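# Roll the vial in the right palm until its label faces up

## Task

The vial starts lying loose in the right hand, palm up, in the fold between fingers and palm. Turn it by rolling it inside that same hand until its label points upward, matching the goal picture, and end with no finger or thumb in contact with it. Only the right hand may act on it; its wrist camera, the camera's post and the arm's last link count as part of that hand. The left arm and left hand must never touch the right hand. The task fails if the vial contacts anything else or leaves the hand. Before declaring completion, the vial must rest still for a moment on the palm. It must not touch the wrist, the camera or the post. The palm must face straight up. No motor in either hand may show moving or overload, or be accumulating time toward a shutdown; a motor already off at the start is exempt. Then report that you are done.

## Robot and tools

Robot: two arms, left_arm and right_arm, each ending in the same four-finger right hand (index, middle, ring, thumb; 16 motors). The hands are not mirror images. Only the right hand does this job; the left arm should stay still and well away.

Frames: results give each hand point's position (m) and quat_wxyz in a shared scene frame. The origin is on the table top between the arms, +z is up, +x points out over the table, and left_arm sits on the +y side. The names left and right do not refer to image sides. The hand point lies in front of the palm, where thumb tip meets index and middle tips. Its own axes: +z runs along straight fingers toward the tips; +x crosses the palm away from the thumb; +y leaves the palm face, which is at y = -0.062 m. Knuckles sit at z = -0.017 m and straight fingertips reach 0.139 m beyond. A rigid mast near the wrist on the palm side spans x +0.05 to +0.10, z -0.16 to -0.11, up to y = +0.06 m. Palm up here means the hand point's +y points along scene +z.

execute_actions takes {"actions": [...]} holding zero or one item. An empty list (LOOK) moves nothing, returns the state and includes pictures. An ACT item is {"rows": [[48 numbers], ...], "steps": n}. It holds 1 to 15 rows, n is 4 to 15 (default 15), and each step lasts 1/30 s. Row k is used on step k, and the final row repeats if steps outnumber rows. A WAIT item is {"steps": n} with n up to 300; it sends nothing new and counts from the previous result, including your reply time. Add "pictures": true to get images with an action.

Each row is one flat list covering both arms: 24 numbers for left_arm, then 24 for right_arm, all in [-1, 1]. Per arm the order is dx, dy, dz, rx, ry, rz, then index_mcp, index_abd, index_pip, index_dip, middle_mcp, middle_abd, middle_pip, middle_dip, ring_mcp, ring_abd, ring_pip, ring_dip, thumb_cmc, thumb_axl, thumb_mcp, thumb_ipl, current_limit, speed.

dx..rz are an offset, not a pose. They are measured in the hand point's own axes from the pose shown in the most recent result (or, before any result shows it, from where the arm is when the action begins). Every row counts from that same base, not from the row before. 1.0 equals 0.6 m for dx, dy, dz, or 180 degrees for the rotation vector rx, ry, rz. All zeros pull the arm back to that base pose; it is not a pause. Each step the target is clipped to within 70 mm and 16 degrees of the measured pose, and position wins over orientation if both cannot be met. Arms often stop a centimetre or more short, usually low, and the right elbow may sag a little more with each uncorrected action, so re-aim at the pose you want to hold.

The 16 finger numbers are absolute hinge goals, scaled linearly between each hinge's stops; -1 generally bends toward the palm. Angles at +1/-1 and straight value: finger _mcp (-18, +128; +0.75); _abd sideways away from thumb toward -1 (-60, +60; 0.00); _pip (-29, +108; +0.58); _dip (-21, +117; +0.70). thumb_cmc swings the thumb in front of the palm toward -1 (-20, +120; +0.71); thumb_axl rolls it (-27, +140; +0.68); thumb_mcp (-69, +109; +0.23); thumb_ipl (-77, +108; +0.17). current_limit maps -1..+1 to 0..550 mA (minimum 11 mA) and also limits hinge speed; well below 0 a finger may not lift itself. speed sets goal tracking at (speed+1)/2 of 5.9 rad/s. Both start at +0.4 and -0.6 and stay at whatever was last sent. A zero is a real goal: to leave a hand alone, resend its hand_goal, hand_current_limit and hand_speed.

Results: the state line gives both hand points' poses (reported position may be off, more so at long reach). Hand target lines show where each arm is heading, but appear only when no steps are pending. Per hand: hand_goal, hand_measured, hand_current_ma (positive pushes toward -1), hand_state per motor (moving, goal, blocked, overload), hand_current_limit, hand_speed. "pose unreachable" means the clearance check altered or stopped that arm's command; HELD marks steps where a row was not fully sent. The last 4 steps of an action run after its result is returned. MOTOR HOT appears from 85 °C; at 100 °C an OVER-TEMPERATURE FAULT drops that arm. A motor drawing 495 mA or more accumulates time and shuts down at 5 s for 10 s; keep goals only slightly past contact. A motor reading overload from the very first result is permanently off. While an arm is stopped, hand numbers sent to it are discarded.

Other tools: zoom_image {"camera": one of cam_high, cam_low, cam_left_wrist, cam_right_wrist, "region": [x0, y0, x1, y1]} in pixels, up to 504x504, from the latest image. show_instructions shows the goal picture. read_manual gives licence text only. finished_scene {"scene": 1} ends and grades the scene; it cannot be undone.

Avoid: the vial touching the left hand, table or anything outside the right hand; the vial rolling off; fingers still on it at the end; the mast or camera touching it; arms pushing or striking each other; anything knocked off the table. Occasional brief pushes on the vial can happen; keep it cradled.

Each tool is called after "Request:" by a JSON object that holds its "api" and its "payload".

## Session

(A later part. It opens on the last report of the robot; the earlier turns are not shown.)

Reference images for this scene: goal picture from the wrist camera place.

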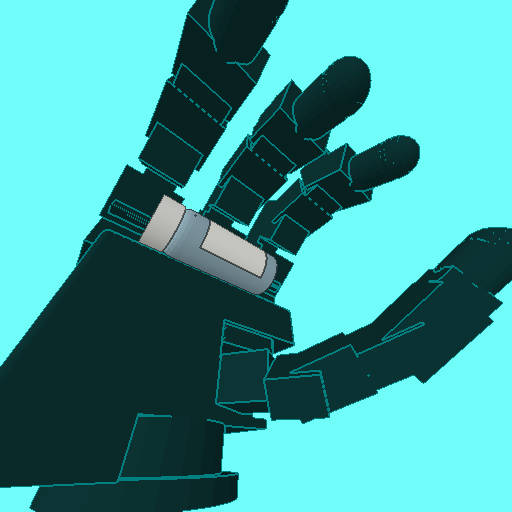

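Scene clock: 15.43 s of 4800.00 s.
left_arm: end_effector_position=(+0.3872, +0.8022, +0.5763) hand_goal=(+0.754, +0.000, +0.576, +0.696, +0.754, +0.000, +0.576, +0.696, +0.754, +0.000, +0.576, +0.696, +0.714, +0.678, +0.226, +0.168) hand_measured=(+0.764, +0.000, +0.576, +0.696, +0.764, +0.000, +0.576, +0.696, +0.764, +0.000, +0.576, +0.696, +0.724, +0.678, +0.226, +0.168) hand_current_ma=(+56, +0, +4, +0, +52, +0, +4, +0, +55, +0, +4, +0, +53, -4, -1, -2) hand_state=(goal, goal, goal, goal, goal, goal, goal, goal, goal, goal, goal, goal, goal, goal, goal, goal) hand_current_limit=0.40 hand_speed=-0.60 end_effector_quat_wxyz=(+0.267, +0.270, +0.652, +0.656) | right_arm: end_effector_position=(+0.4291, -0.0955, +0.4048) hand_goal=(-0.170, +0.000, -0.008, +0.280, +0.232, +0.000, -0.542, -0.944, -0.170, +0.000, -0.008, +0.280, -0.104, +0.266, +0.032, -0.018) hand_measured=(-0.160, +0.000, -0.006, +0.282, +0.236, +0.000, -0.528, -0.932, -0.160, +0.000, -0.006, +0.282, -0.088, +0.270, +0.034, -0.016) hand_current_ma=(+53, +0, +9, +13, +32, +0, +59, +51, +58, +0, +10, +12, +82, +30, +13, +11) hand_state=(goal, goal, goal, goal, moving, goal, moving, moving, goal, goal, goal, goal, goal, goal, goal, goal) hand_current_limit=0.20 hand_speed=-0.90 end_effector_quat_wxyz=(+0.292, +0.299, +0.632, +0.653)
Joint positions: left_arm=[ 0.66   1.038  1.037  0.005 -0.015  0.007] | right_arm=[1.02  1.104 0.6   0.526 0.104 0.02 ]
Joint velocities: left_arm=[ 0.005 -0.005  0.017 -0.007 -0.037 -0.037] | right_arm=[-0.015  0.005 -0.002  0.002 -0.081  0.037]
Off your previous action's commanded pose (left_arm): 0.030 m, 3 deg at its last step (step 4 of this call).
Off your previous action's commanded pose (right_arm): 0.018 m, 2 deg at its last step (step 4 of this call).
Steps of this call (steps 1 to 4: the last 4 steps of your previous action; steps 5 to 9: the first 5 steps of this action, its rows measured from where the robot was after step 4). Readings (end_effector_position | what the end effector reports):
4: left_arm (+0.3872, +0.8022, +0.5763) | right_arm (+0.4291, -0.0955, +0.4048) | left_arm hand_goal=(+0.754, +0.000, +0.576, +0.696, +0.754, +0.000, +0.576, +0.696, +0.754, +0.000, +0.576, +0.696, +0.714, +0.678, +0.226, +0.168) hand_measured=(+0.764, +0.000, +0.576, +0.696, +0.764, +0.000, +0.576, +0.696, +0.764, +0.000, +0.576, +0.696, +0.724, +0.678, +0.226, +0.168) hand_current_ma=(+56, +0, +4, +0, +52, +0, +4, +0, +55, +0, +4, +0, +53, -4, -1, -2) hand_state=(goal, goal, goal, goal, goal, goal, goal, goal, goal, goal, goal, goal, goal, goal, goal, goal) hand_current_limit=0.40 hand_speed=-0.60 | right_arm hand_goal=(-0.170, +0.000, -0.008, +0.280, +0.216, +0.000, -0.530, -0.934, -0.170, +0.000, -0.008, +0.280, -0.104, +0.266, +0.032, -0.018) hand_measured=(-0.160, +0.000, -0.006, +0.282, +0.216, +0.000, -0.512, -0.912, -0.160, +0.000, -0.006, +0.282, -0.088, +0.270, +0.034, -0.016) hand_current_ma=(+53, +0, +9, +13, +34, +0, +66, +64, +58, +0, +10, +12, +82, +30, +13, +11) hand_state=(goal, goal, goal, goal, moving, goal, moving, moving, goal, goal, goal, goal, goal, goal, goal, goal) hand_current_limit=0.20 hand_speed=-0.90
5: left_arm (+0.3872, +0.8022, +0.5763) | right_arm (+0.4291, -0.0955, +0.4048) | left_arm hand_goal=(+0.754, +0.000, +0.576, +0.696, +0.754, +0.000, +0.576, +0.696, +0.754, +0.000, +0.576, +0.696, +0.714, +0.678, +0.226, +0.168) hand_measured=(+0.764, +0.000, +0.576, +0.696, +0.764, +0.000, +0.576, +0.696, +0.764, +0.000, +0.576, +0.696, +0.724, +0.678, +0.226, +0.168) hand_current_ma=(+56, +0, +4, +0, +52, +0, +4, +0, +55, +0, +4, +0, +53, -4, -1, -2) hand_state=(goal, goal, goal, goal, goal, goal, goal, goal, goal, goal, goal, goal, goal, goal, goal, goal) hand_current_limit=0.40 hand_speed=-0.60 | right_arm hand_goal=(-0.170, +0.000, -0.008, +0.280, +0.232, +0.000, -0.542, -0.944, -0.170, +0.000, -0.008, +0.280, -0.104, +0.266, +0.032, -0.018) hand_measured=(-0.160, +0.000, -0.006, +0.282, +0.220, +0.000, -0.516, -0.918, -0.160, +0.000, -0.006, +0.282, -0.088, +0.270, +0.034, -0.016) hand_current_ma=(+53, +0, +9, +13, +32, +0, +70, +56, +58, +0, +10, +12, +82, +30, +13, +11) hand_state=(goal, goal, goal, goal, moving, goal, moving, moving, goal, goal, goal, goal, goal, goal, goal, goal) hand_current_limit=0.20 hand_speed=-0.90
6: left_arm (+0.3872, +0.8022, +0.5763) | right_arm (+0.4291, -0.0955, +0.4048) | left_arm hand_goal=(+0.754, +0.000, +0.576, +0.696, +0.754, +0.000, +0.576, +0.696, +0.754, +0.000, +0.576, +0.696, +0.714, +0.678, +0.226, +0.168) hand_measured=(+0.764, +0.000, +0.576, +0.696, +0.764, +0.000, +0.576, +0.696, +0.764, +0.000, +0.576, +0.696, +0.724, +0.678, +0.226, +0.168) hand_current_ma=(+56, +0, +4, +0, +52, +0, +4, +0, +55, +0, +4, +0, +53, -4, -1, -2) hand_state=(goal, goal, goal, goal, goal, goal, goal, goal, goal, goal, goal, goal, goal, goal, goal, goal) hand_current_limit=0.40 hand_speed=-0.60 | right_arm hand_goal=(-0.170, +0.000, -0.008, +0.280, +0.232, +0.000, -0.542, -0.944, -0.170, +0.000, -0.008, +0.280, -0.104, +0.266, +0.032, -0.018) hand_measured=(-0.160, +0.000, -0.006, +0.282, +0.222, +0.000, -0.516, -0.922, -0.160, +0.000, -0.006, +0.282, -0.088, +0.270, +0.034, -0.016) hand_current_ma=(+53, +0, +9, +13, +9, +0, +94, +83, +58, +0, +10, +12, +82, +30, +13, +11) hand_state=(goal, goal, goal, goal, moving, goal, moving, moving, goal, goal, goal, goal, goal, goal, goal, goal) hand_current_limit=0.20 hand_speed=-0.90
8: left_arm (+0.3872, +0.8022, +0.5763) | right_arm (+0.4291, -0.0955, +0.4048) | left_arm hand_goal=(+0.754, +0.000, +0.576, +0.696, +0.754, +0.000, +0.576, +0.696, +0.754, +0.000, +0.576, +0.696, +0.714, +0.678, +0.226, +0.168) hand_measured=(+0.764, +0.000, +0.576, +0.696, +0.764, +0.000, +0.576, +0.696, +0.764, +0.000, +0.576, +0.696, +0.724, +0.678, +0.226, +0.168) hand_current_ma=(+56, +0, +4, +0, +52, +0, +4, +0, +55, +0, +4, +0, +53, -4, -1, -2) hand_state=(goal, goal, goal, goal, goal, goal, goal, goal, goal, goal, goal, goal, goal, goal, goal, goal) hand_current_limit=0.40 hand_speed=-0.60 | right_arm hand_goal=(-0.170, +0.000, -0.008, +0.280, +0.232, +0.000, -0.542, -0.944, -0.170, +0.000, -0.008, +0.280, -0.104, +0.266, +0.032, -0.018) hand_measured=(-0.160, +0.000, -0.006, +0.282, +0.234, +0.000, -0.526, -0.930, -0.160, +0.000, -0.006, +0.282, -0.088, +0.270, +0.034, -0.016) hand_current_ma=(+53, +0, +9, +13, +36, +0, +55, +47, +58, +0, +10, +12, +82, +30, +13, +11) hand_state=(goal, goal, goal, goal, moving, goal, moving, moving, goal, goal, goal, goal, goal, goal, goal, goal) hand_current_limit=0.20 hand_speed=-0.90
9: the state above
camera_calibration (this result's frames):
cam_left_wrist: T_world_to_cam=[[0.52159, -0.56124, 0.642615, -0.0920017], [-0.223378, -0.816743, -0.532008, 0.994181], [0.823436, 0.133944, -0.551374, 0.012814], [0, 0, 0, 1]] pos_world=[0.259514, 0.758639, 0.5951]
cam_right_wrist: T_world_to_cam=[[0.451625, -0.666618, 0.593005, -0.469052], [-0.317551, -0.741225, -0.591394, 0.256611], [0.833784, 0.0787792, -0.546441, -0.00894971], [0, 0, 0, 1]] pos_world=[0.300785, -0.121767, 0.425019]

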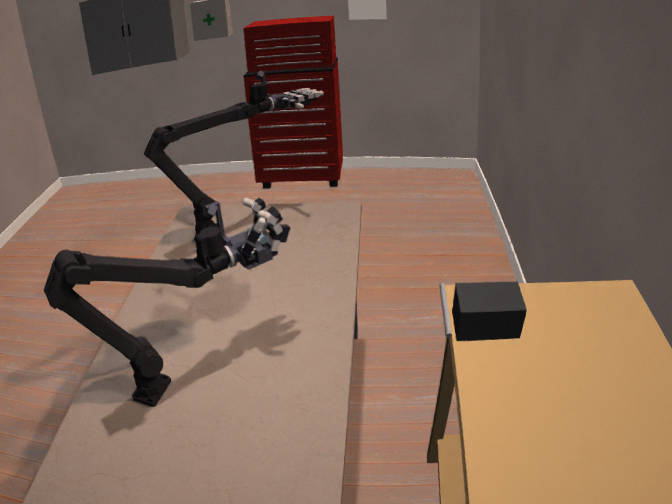

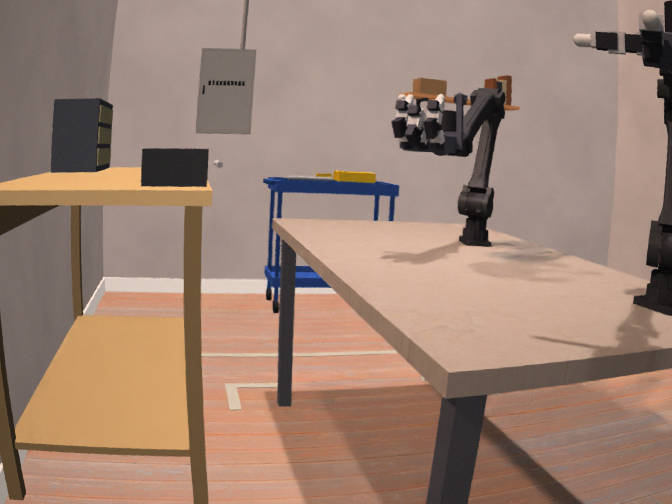

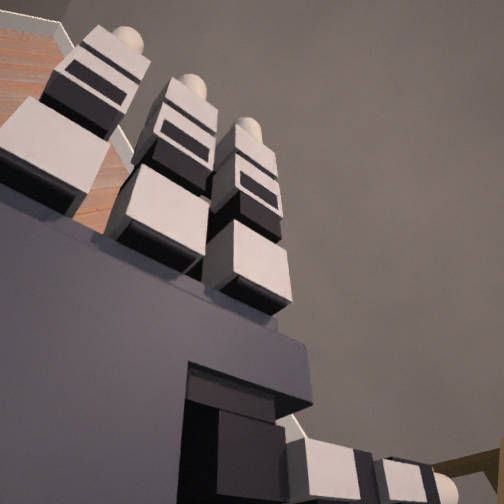

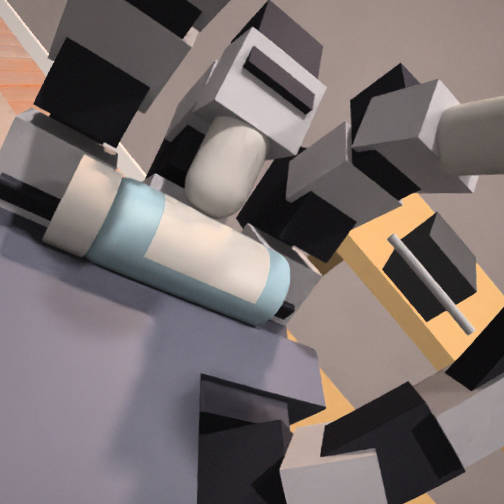

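Request:
{"api": "execute_actions", "payload": {"actions": [{"rows": [[0.0003,0.0478,-0.0121,-0.0166,0,0,0.754,0,0.576,0.696,0.754,0,0.576,0.696,0.754,0,0.576,0.696,0.714,0.678,0.226,0.168,0.4,-0.6,0.001,0.0303,0.0034,-0.0107,0.0003,0.0015,-0.17,0,-0.008,0.28,0.24,0,-0.42,-0.93,-0.17,0,-0.008,0.28,-0.104,0.266,0.032,-0.018,0.6,-0.4],[0.0003,0.0478,-0.0121,-0.0166,0,0,0.754,0,0.576,0.696,0.754,0,0.576,0.696,0.754,0,0.576,0.696,0.714,0.678,0.226,0.168,0.4,-0.6,0.001,0.0303,0.0034,-0.0107,0.0003,0.0015,-0.17,0,-0.008,0.28,0.24,0,-0.42,-0.82,-0.17,0,-0.008,0.28,-0.104,0.266,0.032,-0.018,0.6,-0.4],[0.0003,0.0478,-0.0121,-0.0166,0,0,0.754,0,0.576,0.696,0.754,0,0.576,0.696,0.754,0,0.576,0.696,0.714,0.678,0.226,0.168,0.4,-0.6,0.001,0.0303,0.0034,-0.0107,0.0003,0.0015,-0.17,0,-0.008,0.28,0.24,0,-0.42,-0.82,-0.17,0,-0.008,0.28,-0.104,0.266,0.032,-0.018,0.6,-0.4],[0.0003,0.0478,-0.0121,-0.0166,0,0,0.754,0,0.576,0.696,0.754,0,0.576,0.696,0.754,0,0.576,0.696,0.714,0.678,0.226,0.168,0.4,-0.6,0.001,0.0303,0.0034,-0.0107,0.0003,0.0015,-0.17,0,-0.008,0.28,0.162,0,-0.42,-0.82,-0.17,0,-0.008,0.28,-0.104,0.266,0.032,-0.018,0.6,-0.4]], "steps": 7}]}}

Request:
{"api": "execute_actions", "payload": {"actions": [{"rows": [[0.0003,0.0478,-0.0121,-0.0166,0,0,0.754,0,0.576,0.696,0.754,0,0.576,0.696,0.754,0,0.576,0.696,0.714,0.678,0.226,0.168,0.4,-0.6,0.001,0.0303,0.0034,-0.0107,0.0003,0.0015,-0.17,0,-0.008,0.28,0.162,0,-0.525,-0.82,-0.17,0,-0.008,0.28,-0.104,0.266,0.032,-0.018,0.2,-0.6]], "steps": 6}]}}

Request:
{"api": "execute_actions", "payload": {"actions": [{"rows": [[0.0003,0.0478,-0.0121,-0.0166,0,0,0.754,0,0.576,0.696,0.754,0,0.576,0.696,0.754,0,0.576,0.696,0.714,0.678,0.226,0.168,0.4,-0.6,0.001,0.0303,0.0034,-0.0107,0.0003,0.0015,-0.17,0,-0.008,0.28,0.172,0,-0.512,-0.86,-0.17,0,-0.008,0.28,-0.104,0.266,0.032,-0.018,0.2,-0.9]], "steps": 5}]}}

Request:
{"api": "execute_actions", "payload": {"actions": [{"rows": [[0.0003,0.0478,-0.0121,-0.0166,0,0,0.754,0,0.576,0.696,0.754,0,0.576,0.696,0.754,0,0.576,0.696,0.714,0.678,0.226,0.168,0.4,-0.6,0.001,0.0303,0.0034,-0.0107,0.0003,0.0015,-0.17,0,-0.008,0.28,0.188,0,-0.512,-0.895,-0.17,0,-0.008,0.28,-0.104,0.266,0.032,-0.018,0.2,-0.9]], "steps": 10}], "pictures": true}}

Request:
{"api": "zoom_image", "payload": {"camera": "cam_right_wrist", "region": [30, 130, 330, 355]}}

Scene clock: 16.67 s of 4800.00 s.
left_arm: end_effector_position=(+0.3872, +0.8022, +0.5763) hand_goal=(+0.754, +0.000, +0.576, +0.696, +0.754, +0.000, +0.576, +0.696, +0.754, +0.000, +0.576, +0.696, +0.714, +0.678, +0.226, +0.168) hand_measured=(+0.764, +0.000, +0.576, +0.696, +0.764, +0.000, +0.576, +0.696, +0.764, +0.000, +0.576, +0.696, +0.724, +0.678, +0.226, +0.168) hand_current_ma=(+56, +0, +4, +0, +52, +0, +4, +0, +55, +0, +4, +0, +53, -4, -1, -2) hand_state=(goal, goal, goal, goal, goal, goal, goal, goal, goal, goal, goal, goal, goal, goal, goal, goal) hand_current_limit=0.40 hand_speed=-0.60 end_effector_quat_wxyz=(+0.267, +0.270, +0.652, +0.656) | right_arm: end_effector_position=(+0.4291, -0.0955, +0.4048) hand_goal=(-0.170, +0.000, -0.008, +0.280, +0.240, +0.000, -0.420, -0.820, -0.170, +0.000, -0.008, +0.280, -0.104, +0.266, +0.032, -0.018) hand_measured=(-0.160, +0.000, -0.006, +0.282, +0.242, +0.000, -0.504, -0.928, -0.160, +0.000, -0.006, +0.282, -0.088, +0.270, +0.034, -0.016) hand_current_ma=(+53, +0, +9, +13, +28, +0, -108, -131, +58, +0, +10, +12, +82, +30, +13, +11) hand_state=(goal, goal, goal, goal, moving, goal, moving, moving, goal, goal, goal, goal, goal, goal, goal, goal) hand_current_limit=0.60 hand_speed=-0.40 end_effector_quat_wxyz=(+0.292, +0.299, +0.632, +0.653)
Joint positions: left_arm=[ 0.66   1.038  1.037  0.005 -0.015  0.007] | right_arm=[1.02  1.104 0.6   0.526 0.104 0.02 ]
Joint velocities: left_arm=[-0.005 -0.015 -0.007 -0.002  0.007  0.022] | right_arm=[-0.005  0.005 -0.002 -0.022  0.051 -0.007]
Off your previous action's commanded pose (left_arm): 0.030 m, 3 deg at its last step (step 4 of this call).
Off your previous action's commanded pose (right_arm): 0.018 m, 2 deg at its last step (step 4 of this call).
Steps of this call (steps 1 to 4: the last 4 steps of your previous action; steps 5 to 34: nothing new was sent; steps 35 to 37: the first 3 steps of this action). Readings (end_effector_position | what the end effector reports):
35: left_arm (+0.3872, +0.8022, +0.5763) | right_arm (+0.4291, -0.0955, +0.4048) | left_arm hand_goal=(+0.754, +0.000, +0.576, +0.696, +0.754, +0.000, +0.576, +0.696, +0.754, +0.000, +0.576, +0.696, +0.714, +0.678, +0.226, +0.168) hand_measured=(+0.764, +0.000, +0.576, +0.696, +0.764, +0.000, +0.576, +0.696, +0.764, +0.000, +0.576, +0.696, +0.724, +0.678, +0.226, +0.168) hand_current_ma=(+56, +0, +4, +0, +52, +0, +4, +0, +55, +0, +4, +0, +53, -4, -1, -2) hand_state=(goal, goal, goal, goal, goal, goal, goal, goal, goal, goal, goal, goal, goal, goal, goal, goal) hand_current_limit=0.40 hand_speed=-0.60 | right_arm hand_goal=(-0.170, +0.000, -0.008, +0.280, +0.240, +0.000, -0.420, -0.930, -0.170, +0.000, -0.008, +0.280, -0.104, +0.266, +0.032, -0.018) hand_measured=(-0.160, +0.000, -0.006, +0.282, +0.238, +0.000, -0.530, -0.934, -0.160, +0.000, -0.006, +0.282, -0.088, +0.270, +0.034, -0.016) hand_current_ma=(+53, +0, +9, +13, +28, +0, +64, +55, +58, +0, +10, +12, +82, +30, +13, +11) hand_state=(goal, goal, goal, goal, moving, goal, moving, moving, goal, goal, goal, goal, goal, goal, goal, goal) hand_current_limit=0.60 hand_speed=-0.40
36: left_arm (+0.3872, +0.8022, +0.5763) | right_arm (+0.4291, -0.0955, +0.4048) | left_arm hand_goal=(+0.754, +0.000, +0.576, +0.696, +0.754, +0.000, +0.576, +0.696, +0.754, +0.000, +0.576, +0.696, +0.714, +0.678, +0.226, +0.168) hand_measured=(+0.764, +0.000, +0.576, +0.696, +0.764, +0.000, +0.576, +0.696, +0.764, +0.000, +0.576, +0.696, +0.724, +0.678, +0.226, +0.168) hand_current_ma=(+56, +0, +4, +0, +52, +0, +4, +0, +55, +0, +4, +0, +53, -4, -1, -2) hand_state=(goal, goal, goal, goal, goal, goal, goal, goal, goal, goal, goal, goal, goal, goal, goal, goal) hand_current_limit=0.40 hand_speed=-0.60 | right_arm hand_goal=(-0.170, +0.000, -0.008, +0.280, +0.240, +0.000, -0.420, -0.820, -0.170, +0.000, -0.008, +0.280, -0.104, +0.266, +0.032, -0.018) hand_measured=(-0.160, +0.000, -0.006, +0.282, +0.238, +0.000, -0.528, -0.934, -0.160, +0.000, -0.006, +0.282, -0.088, +0.270, +0.034, -0.016) hand_current_ma=(+53, +0, +9, +13, +2, +0, -99, -15, +58, +0, +10, +12, +82, +30, +13, +11) hand_state=(goal, goal, goal, goal, moving, goal, moving, moving, goal, goal, goal, goal, goal, goal, goal, goal) hand_current_limit=0.60 hand_speed=-0.40
37: the state above

Scene clock: 16.87 s of 4800.00 s.
left_arm: end_effector_position=(+0.3872, +0.8022, +0.5763) hand_goal=(+0.754, +0.000, +0.576, +0.696, +0.754, +0.000, +0.576, +0.696, +0.754, +0.000, +0.576, +0.696, +0.714, +0.678, +0.226, +0.168) hand_measured=(+0.764, +0.000, +0.576, +0.696, +0.764, +0.000, +0.576, +0.696, +0.764, +0.000, +0.576, +0.696, +0.724, +0.678, +0.226, +0.168) hand_current_ma=(+56, +0, +4, +0, +52, +0, +4, +0, +55, +0, +4, +0, +53, -4, -1, -2) hand_state=(goal, goal, goal, goal, goal, goal, goal, goal, goal, goal, goal, goal, goal, goal, goal, goal) hand_current_limit=0.40 hand_speed=-0.60 end_effector_quat_wxyz=(+0.267, +0.270, +0.652, +0.656) | right_arm: end_effector_position=(+0.4291, -0.0955, +0.4048) hand_goal=(-0.170, +0.000, -0.008, +0.280, +0.162, +0.000, -0.524, -0.820, -0.170, +0.000, -0.008, +0.280, -0.104, +0.266, +0.032, -0.018) hand_measured=(-0.160, +0.000, -0.006, +0.282, +0.178, +0.000, -0.426, -0.824, -0.160, +0.000, -0.006, +0.282, -0.088, +0.270, +0.034, -0.016) hand_current_ma=(+53, +0, +9, +13, +77, +0, +75, -19, +58, +0, +10, +12, +82, +30, +13, +11) hand_state=(goal, goal, goal, goal, moving, goal, moving, moving, goal, goal, goal, goal, goal, goal, goal, goal) hand_current_limit=0.20 hand_speed=-0.60 end_effector_quat_wxyz=(+0.292, +0.299, +0.632, +0.653)
Joint positions: left_arm=[ 0.66   1.038  1.037  0.005 -0.015  0.007] | right_arm=[1.02  1.104 0.6   0.526 0.104 0.02 ]
Joint velocities: left_arm=[-0.005 -0.005 -0.022 -0.017  0.007  0.007] | right_arm=[ 0.015 -0.005  0.002 -0.017  0.007 -0.037]
Off your previous action's commanded pose (left_arm): 0.030 m, 3 deg at its last step (step 4 of this call).
Off your previous action's commanded pose (right_arm): 0.018 m, 2 deg at its last step (step 4 of this call).
Steps of this call (steps 1 to 4: the last 4 steps of your previous action; steps 5 to 6: the first 2 steps of this action, its rows measured from where the robot was after step 4). Readings (end_effector_position | what the end effector reports):
4: left_arm (+0.3872, +0.8022, +0.5763) | right_arm (+0.4291, -0.0955, +0.4048) | left_arm hand_goal=(+0.754, +0.000, +0.576, +0.696, +0.754, +0.000, +0.576, +0.696, +0.754, +0.000, +0.576, +0.696, +0.714, +0.678, +0.226, +0.168) hand_measured=(+0.764, +0.000, +0.576, +0.696, +0.764, +0.000, +0.576, +0.696, +0.764, +0.000, +0.576, +0.696, +0.724, +0.678, +0.226, +0.168) hand_current_ma=(+56, +0, +4, +0, +52, +0, +4, +0, +55, +0, +4, +0, +53, -4, -1, -2) hand_state=(goal, goal, goal, goal, goal, goal, goal, goal, goal, goal, goal, goal, goal, goal, goal, goal) hand_current_limit=0.40 hand_speed=-0.60 | right_arm hand_goal=(-0.170, +0.000, -0.008, +0.280, +0.162, +0.000, -0.420, -0.820, -0.170, +0.000, -0.008, +0.280, -0.104, +0.266, +0.032, -0.018) hand_measured=(-0.160, +0.000, -0.006, +0.282, +0.194, +0.000, -0.426, -0.828, -0.160, +0.000, -0.006, +0.282, -0.088, +0.270, +0.034, -0.016) hand_current_ma=(+53, +0, +9, +13, +35, +0, -24, -9, +58, +0, +10, +12, +82, +30, +13, +11) hand_state=(goal, goal, goal, goal, moving, goal, moving, moving, goal, goal, goal, goal, goal, goal, goal, goal) hand_current_limit=0.60 hand_speed=-0.40
5: left_arm (+0.3872, +0.8022, +0.5763) | right_arm (+0.4291, -0.0955, +0.4048) | left_arm hand_goal=(+0.754, +0.000, +0.576, +0.696, +0.754, +0.000, +0.576, +0.696, +0.754, +0.000, +0.576, +0.696, +0.714, +0.678, +0.226, +0.168) hand_measured=(+0.764, +0.000, +0.576, +0.696, +0.764, +0.000, +0.576, +0.696, +0.764, +0.000, +0.576, +0.696, +0.724, +0.678, +0.226, +0.168) hand_current_ma=(+56, +0, +4, +0, +52, +0, +4, +0, +55, +0, +4, +0, +53, -4, -1, -2) hand_state=(goal, goal, goal, goal, goal, goal, goal, goal, goal, goal, goal, goal, goal, goal, goal, goal) hand_current_limit=0.40 hand_speed=-0.60 | right_arm hand_goal=(-0.170, +0.000, -0.008, +0.280, +0.162, +0.000, -0.524, -0.820, -0.170, +0.000, -0.008, +0.280, -0.104, +0.266, +0.032, -0.018) hand_measured=(-0.160, +0.000, -0.006, +0.282, +0.180, +0.000, -0.426, -0.824, -0.160, +0.000, -0.006, +0.282, -0.088, +0.270, +0.034, -0.016) hand_current_ma=(+53, +0, +9, +13, +59, +0, -26, -17, +58, +0, +10, +12, +82, +30, +13, +11) hand_state=(goal, goal, goal, goal, moving, goal, moving, moving, goal, goal, goal, goal, goal, goal, goal, goal) hand_current_limit=0.20 hand_speed=-0.60
6: the state above

Scene clock: 17.03 s of 4800.00 s.
left_arm: end_effector_position=(+0.3872, +0.8022, +0.5763) hand_goal=(+0.754, +0.000, +0.576, +0.696, +0.754, +0.000, +0.576, +0.696, +0.754, +0.000, +0.576, +0.696, +0.714, +0.678, +0.226, +0.168) hand_measured=(+0.764, +0.000, +0.576, +0.696, +0.764, +0.000, +0.576, +0.696, +0.764, +0.000, +0.576, +0.696, +0.724, +0.678, +0.226, +0.168) hand_current_ma=(+56, +0, +4, +0, +52, +0, +4, +0, +55, +0, +4, +0, +53, -4, -1, -2) hand_state=(goal, goal, goal, goal, goal, goal, goal, goal, goal, goal, goal, goal, goal, goal, goal, goal) hand_current_limit=0.40 hand_speed=-0.60 end_effector_quat_wxyz=(+0.267, +0.270, +0.652, +0.656) | right_arm: end_effector_position=(+0.4291, -0.0955, +0.4048) hand_goal=(-0.170, +0.000, -0.008, +0.280, +0.172, +0.000, -0.512, -0.860, -0.170, +0.000, -0.008, +0.280, -0.104, +0.266, +0.032, -0.018) hand_measured=(-0.160, +0.000, -0.006, +0.282, +0.178, +0.000, -0.506, -0.820, -0.160, +0.000, -0.006, +0.282, -0.088, +0.270, +0.034, -0.016) hand_current_ma=(+53, +0, +9, +13, +81, +0, +90, -3, +58, +0, +10, +12, +82, +30, +13, +11) hand_state=(goal, goal, goal, goal, moving, goal, moving, moving, goal, goal, goal, goal, goal, goal, goal, goal) hand_current_limit=0.20 hand_speed=-0.90 end_effector_quat_wxyz=(+0.292, +0.299, +0.632, +0.653)
Joint positions: left_arm=[ 0.66   1.038  1.037  0.005 -0.015  0.007] | right_arm=[1.02  1.104 0.6   0.526 0.104 0.02 ]
Joint velocities: left_arm=[-0.005  0.005 -0.007 -0.002 -0.007 -0.007] | right_arm=[ 0.005 -0.015 -0.007 -0.002  0.095  0.095]
Off your previous action's commanded pose (left_arm): 0.030 m, 3 deg at its last step (step 4 of this call).
Off your previous action's commanded pose (right_arm): 0.018 m, 2 deg at its last step (step 4 of this call).
Steps of this call (steps 1 to 4: the last 4 steps of your previous action; step 5: the first step of this action, its rows measured from where the robot was after step 4). Readings (end_effector_position | what the end effector reports):
4: left_arm (+0.3872, +0.8022, +0.5763) | right_arm (+0.4291, -0.0955, +0.4048) | left_arm hand_goal=(+0.754, +0.000, +0.576, +0.696, +0.754, +0.000, +0.576, +0.696, +0.754, +0.000, +0.576, +0.696, +0.714, +0.678, +0.226, +0.168) hand_measured=(+0.764, +0.000, +0.576, +0.696, +0.764, +0.000, +0.576, +0.696, +0.764, +0.000, +0.576, +0.696, +0.724, +0.678, +0.226, +0.168) hand_current_ma=(+56, +0, +4, +0, +52, +0, +4, +0, +55, +0, +4, +0, +53, -4, -1, -2) hand_state=(goal, goal, goal, goal, goal, goal, goal, goal, goal, goal, goal, goal, goal, goal, goal, goal) hand_current_limit=0.40 hand_speed=-0.60 | right_arm hand_goal=(-0.170, +0.000, -0.008, +0.280, +0.162, +0.000, -0.524, -0.820, -0.170, +0.000, -0.008, +0.280, -0.104, +0.266, +0.032, -0.018) hand_measured=(-0.160, +0.000, -0.006, +0.282, +0.178, +0.000, -0.506, -0.822, -0.160, +0.000, -0.006, +0.282, -0.088, +0.270, +0.034, -0.016) hand_current_ma=(+53, +0, +9, +13, +81, +0, +91, +9, +58, +0, +10, +12, +82, +30, +13, +11) hand_state=(goal, goal, goal, goal, goal, goal, moving, moving, goal, goal, goal, goal, goal, goal, goal, goal) hand_current_limit=0.20 hand_speed=-0.60
5: the state above

Scene clock: 17.37 s of 4800.00 s.
left_arm: end_effector_position=(+0.3872, +0.8022, +0.5763) hand_goal=(+0.754, +0.000, +0.576, +0.696, +0.754, +0.000, +0.576, +0.696, +0.754, +0.000, +0.576, +0.696, +0.714, +0.678, +0.226, +0.168) hand_measured=(+0.764, +0.000, +0.576, +0.696, +0.764, +0.000, +0.576, +0.696, +0.764, +0.000, +0.576, +0.696, +0.724, +0.678, +0.226, +0.168) hand_current_ma=(+56, +0, +4, +0, +52, +0, +4, +0, +55, +0, +4, +0, +53, -4, -1, -2) hand_state=(goal, goal, goal, goal, goal, goal, goal, goal, goal, goal, goal, goal, goal, goal, goal, goal) hand_current_limit=0.40 hand_speed=-0.60 end_effector_quat_wxyz=(+0.267, +0.270, +0.652, +0.656) | right_arm: end_effector_position=(+0.4291, -0.0955, +0.4048) hand_goal=(-0.170, +0.000, -0.008, +0.280, +0.188, +0.000, -0.512, -0.894, -0.170, +0.000, -0.008, +0.280, -0.104, +0.266, +0.032, -0.018) hand_measured=(-0.160, +0.000, -0.006, +0.282, +0.194, +0.000, -0.502, -0.870, -0.160, +0.000, -0.006, +0.282, -0.088, +0.270, +0.034, -0.016) hand_current_ma=(+53, +0, +9, +13, +34, +0, +50, +97, +58, +0, +10, +12, +82, +30, +13, +11) hand_state=(goal, goal, goal, goal, moving, goal, goal, moving, goal, goal, goal, goal, goal, goal, goal, goal) hand_current_limit=0.20 hand_speed=-0.90 end_effector_quat_wxyz=(+0.292, +0.299, +0.632, +0.653)
Joint positions: left_arm=[ 0.66   1.038  1.037  0.005 -0.015  0.007] | right_arm=[1.02  1.104 0.6   0.526 0.104 0.02 ]
Joint velocities: left_arm=[-0.005 -0.015  0.007  0.007  0.051 -0.037] | right_arm=[ 0.005 -0.005  0.012  0.007 -0.022  0.037]
Off your previous action's commanded pose (left_arm): 0.030 m, 3 deg at its last step (step 4 of this call).
Off your previous action's commanded pose (right_arm): 0.018 m, 2 deg at its last step (step 4 of this call).
Steps of this call (steps 1 to 4: the last 4 steps of your previous action; steps 5 to 10: the first 6 steps of this action, its rows measured from where the robot was after step 4). Readings (end_effector_position | what the end effector reports):
4: left_arm (+0.3872, +0.8022, +0.5763) | right_arm (+0.4291, -0.0955, +0.4048) | left_arm hand_goal=(+0.754, +0.000, +0.576, +0.696, +0.754, +0.000, +0.576, +0.696, +0.754, +0.000, +0.576, +0.696, +0.714, +0.678, +0.226, +0.168) hand_measured=(+0.764, +0.000, +0.576, +0.696, +0.764, +0.000, +0.576, +0.696, +0.764, +0.000, +0.576, +0.696, +0.724, +0.678, +0.226, +0.168) hand_current_ma=(+56, +0, +4, +0, +52, +0, +4, +0, +55, +0, +4, +0, +53, -4, -1, -2) hand_state=(goal, goal, goal, goal, goal, goal, goal, goal, goal, goal, goal, goal, goal, goal, goal, goal) hand_current_limit=0.40 hand_speed=-0.60 | right_arm hand_goal=(-0.170, +0.000, -0.008, +0.280, +0.172, +0.000, -0.512, -0.860, -0.170, +0.000, -0.008, +0.280, -0.104, +0.266, +0.032, -0.018) hand_measured=(-0.160, +0.000, -0.006, +0.282, +0.180, +0.000, -0.504, -0.826, -0.160, +0.000, -0.006, +0.282, -0.088, +0.270, +0.034, -0.016) hand_current_ma=(+53, +0, +9, +13, +39, +0, +44, +125, +58, +0, +10, +12, +82, +30, +13, +11) hand_state=(goal, goal, goal, goal, goal, goal, moving, moving, goal, goal, goal, goal, goal, goal, goal, goal) hand_current_limit=0.20 hand_speed=-0.90
5: left_arm (+0.3872, +0.8022, +0.5763) | right_arm (+0.4291, -0.0955, +0.4048) | left_arm hand_goal=(+0.754, +0.000, +0.576, +0.696, +0.754, +0.000, +0.576, +0.696, +0.754, +0.000, +0.576, +0.696, +0.714, +0.678, +0.226, +0.168) hand_measured=(+0.764, +0.000, +0.576, +0.696, +0.764, +0.000, +0.576, +0.696, +0.764, +0.000, +0.576, +0.696, +0.724, +0.678, +0.226, +0.168) hand_current_ma=(+56, +0, +4, +0, +52, +0, +4, +0, +55, +0, +4, +0, +53, -4, -1, -2) hand_state=(goal, goal, goal, goal, goal, goal, goal, goal, goal, goal, goal, goal, goal, goal, goal, goal) hand_current_limit=0.40 hand_speed=-0.60 | right_arm hand_goal=(-0.170, +0.000, -0.008, +0.280, +0.188, +0.000, -0.512, -0.894, -0.170, +0.000, -0.008, +0.280, -0.104, +0.266, +0.032, -0.018) hand_measured=(-0.160, +0.000, -0.006, +0.282, +0.180, +0.000, -0.504, -0.828, -0.160, +0.000, -0.006, +0.282, -0.088, +0.270, +0.034, -0.016) hand_current_ma=(+53, +0, +9, +13, +40, +0, +56, +145, +58, +0, +10, +12, +82, +30, +13, +11) hand_state=(goal, goal, goal, goal, moving, goal, moving, moving, goal, goal, goal, goal, goal, goal, goal, goal) hand_current_limit=0.20 hand_speed=-0.90
6: left_arm (+0.3872, +0.8022, +0.5763) | right_arm (+0.4291, -0.0955, +0.4048) | left_arm hand_goal=(+0.754, +0.000, +0.576, +0.696, +0.754, +0.000, +0.576, +0.696, +0.754, +0.000, +0.576, +0.696, +0.714, +0.678, +0.226, +0.168) hand_measured=(+0.764, +0.000, +0.576, +0.696, +0.764, +0.000, +0.576, +0.696, +0.764, +0.000, +0.576, +0.696, +0.724, +0.678, +0.226, +0.168) hand_current_ma=(+56, +0, +4, +0, +52, +0, +4, +0, +55, +0, +4, +0, +53, -4, -1, -2) hand_state=(goal, goal, goal, goal, goal, goal, goal, goal, goal, goal, goal, goal, goal, goal, goal, goal) hand_current_limit=0.40 hand_speed=-0.60 | right_arm hand_goal=(-0.170, +0.000, -0.008, +0.280, +0.188, +0.000, -0.512, -0.894, -0.170, +0.000, -0.008, +0.280, -0.104, +0.266, +0.032, -0.018) hand_measured=(-0.160, +0.000, -0.006, +0.282, +0.180, +0.000, -0.502, -0.834, -0.160, +0.000, -0.006, +0.282, -0.088, +0.270, +0.034, -0.016) hand_current_ma=(+53, +0, +9, +13, +9, +0, +50, +110, +58, +0, +10, +12, +82, +30, +13, +11) hand_state=(goal, goal, goal, goal, moving, goal, moving, moving, goal, goal, goal, goal, goal, goal, goal, goal) hand_current_limit=0.20 hand_speed=-0.90
8: left_arm (+0.3872, +0.8022, +0.5763) | right_arm (+0.4291, -0.0955, +0.4048) | left_arm hand_goal=(+0.754, +0.000, +0.576, +0.696, +0.754, +0.000, +0.576, +0.696, +0.754, +0.000, +0.576, +0.696, +0.714, +0.678, +0.226, +0.168) hand_measured=(+0.764, +0.000, +0.576, +0.696, +0.764, +0.000, +0.576, +0.696, +0.764, +0.000, +0.576, +0.696, +0.724, +0.678, +0.226, +0.168) hand_current_ma=(+56, +0, +4, +0, +52, +0, +4, +0, +55, +0, +4, +0, +53, -4, -1, -2) hand_state=(goal, goal, goal, goal, goal, goal, goal, goal, goal, goal, goal, goal, goal, goal, goal, goal) hand_current_limit=0.40 hand_speed=-0.60 | right_arm hand_goal=(-0.170, +0.000, -0.008, +0.280, +0.188, +0.000, -0.512, -0.894, -0.170, +0.000, -0.008, +0.280, -0.104, +0.266, +0.032, -0.018) hand_measured=(-0.160, +0.000, -0.006, +0.282, +0.190, +0.000, -0.502, -0.854, -0.160, +0.000, -0.006, +0.282, -0.088, +0.270, +0.034, -0.016) hand_current_ma=(+53, +0, +9, +13, +35, +0, +50, +86, +58, +0, +10, +12, +82, +30, +13, +11) hand_state=(goal, goal, goal, goal, moving, goal, goal, moving, goal, goal, goal, goal, goal, goal, goal, goal) hand_current_limit=0.20 hand_speed=-0.90
10: the state above
camera_calibration (this result's frames):
cam_left_wrist: T_world_to_cam=[[0.52159, -0.56124, 0.642615, -0.0920017], [-0.223378, -0.816743, -0.532008, 0.994181], [0.823436, 0.133944, -0.551374, 0.012814], [0, 0, 0, 1]] pos_world=[0.259514, 0.758639, 0.5951]
cam_right_wrist: T_world_to_cam=[[0.451625, -0.666618, 0.593005, -0.469052], [-0.317551, -0.741225, -0.591394, 0.256611], [0.833784, 0.0787792, -0.546441, -0.00894971], [0, 0, 0, 1]] pos_world=[0.300785, -0.121767, 0.425019]

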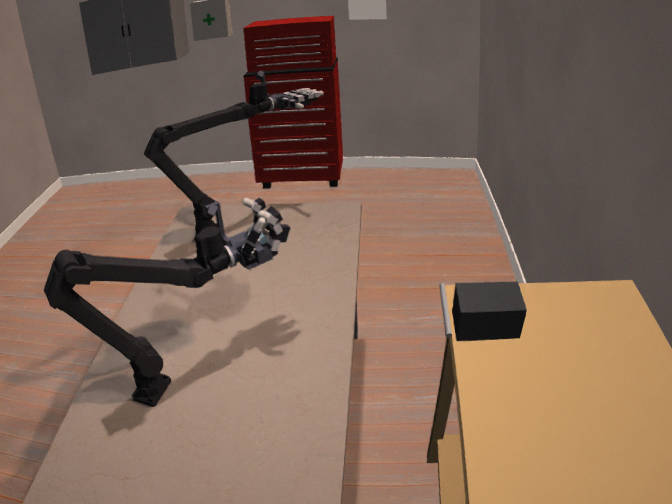

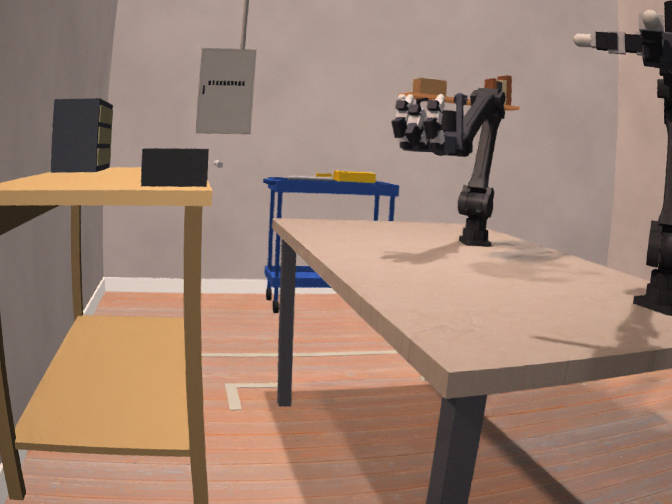

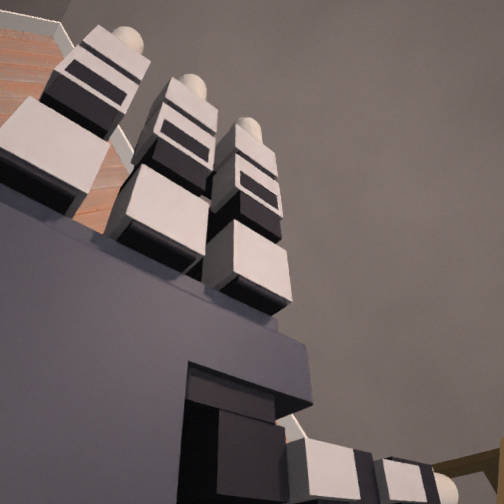

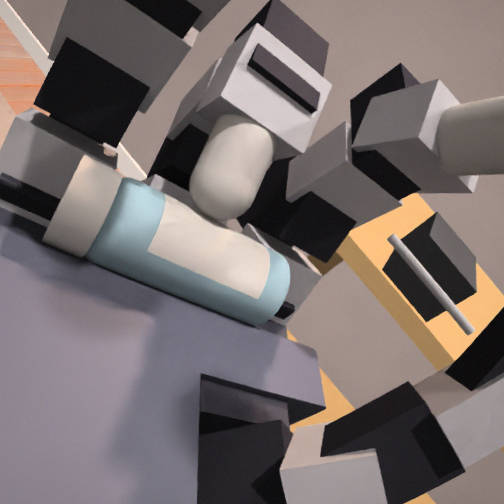

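Region (30, 130, 330, 355) of cam_right_wrist's 504x504 image, scaled by 1.680, with more detail than that image has; it fills the top 378 rows of this view, and the rest is white.

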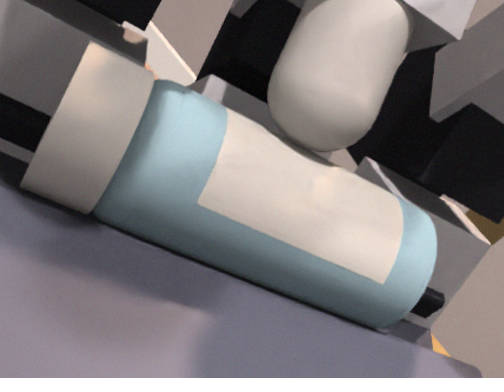

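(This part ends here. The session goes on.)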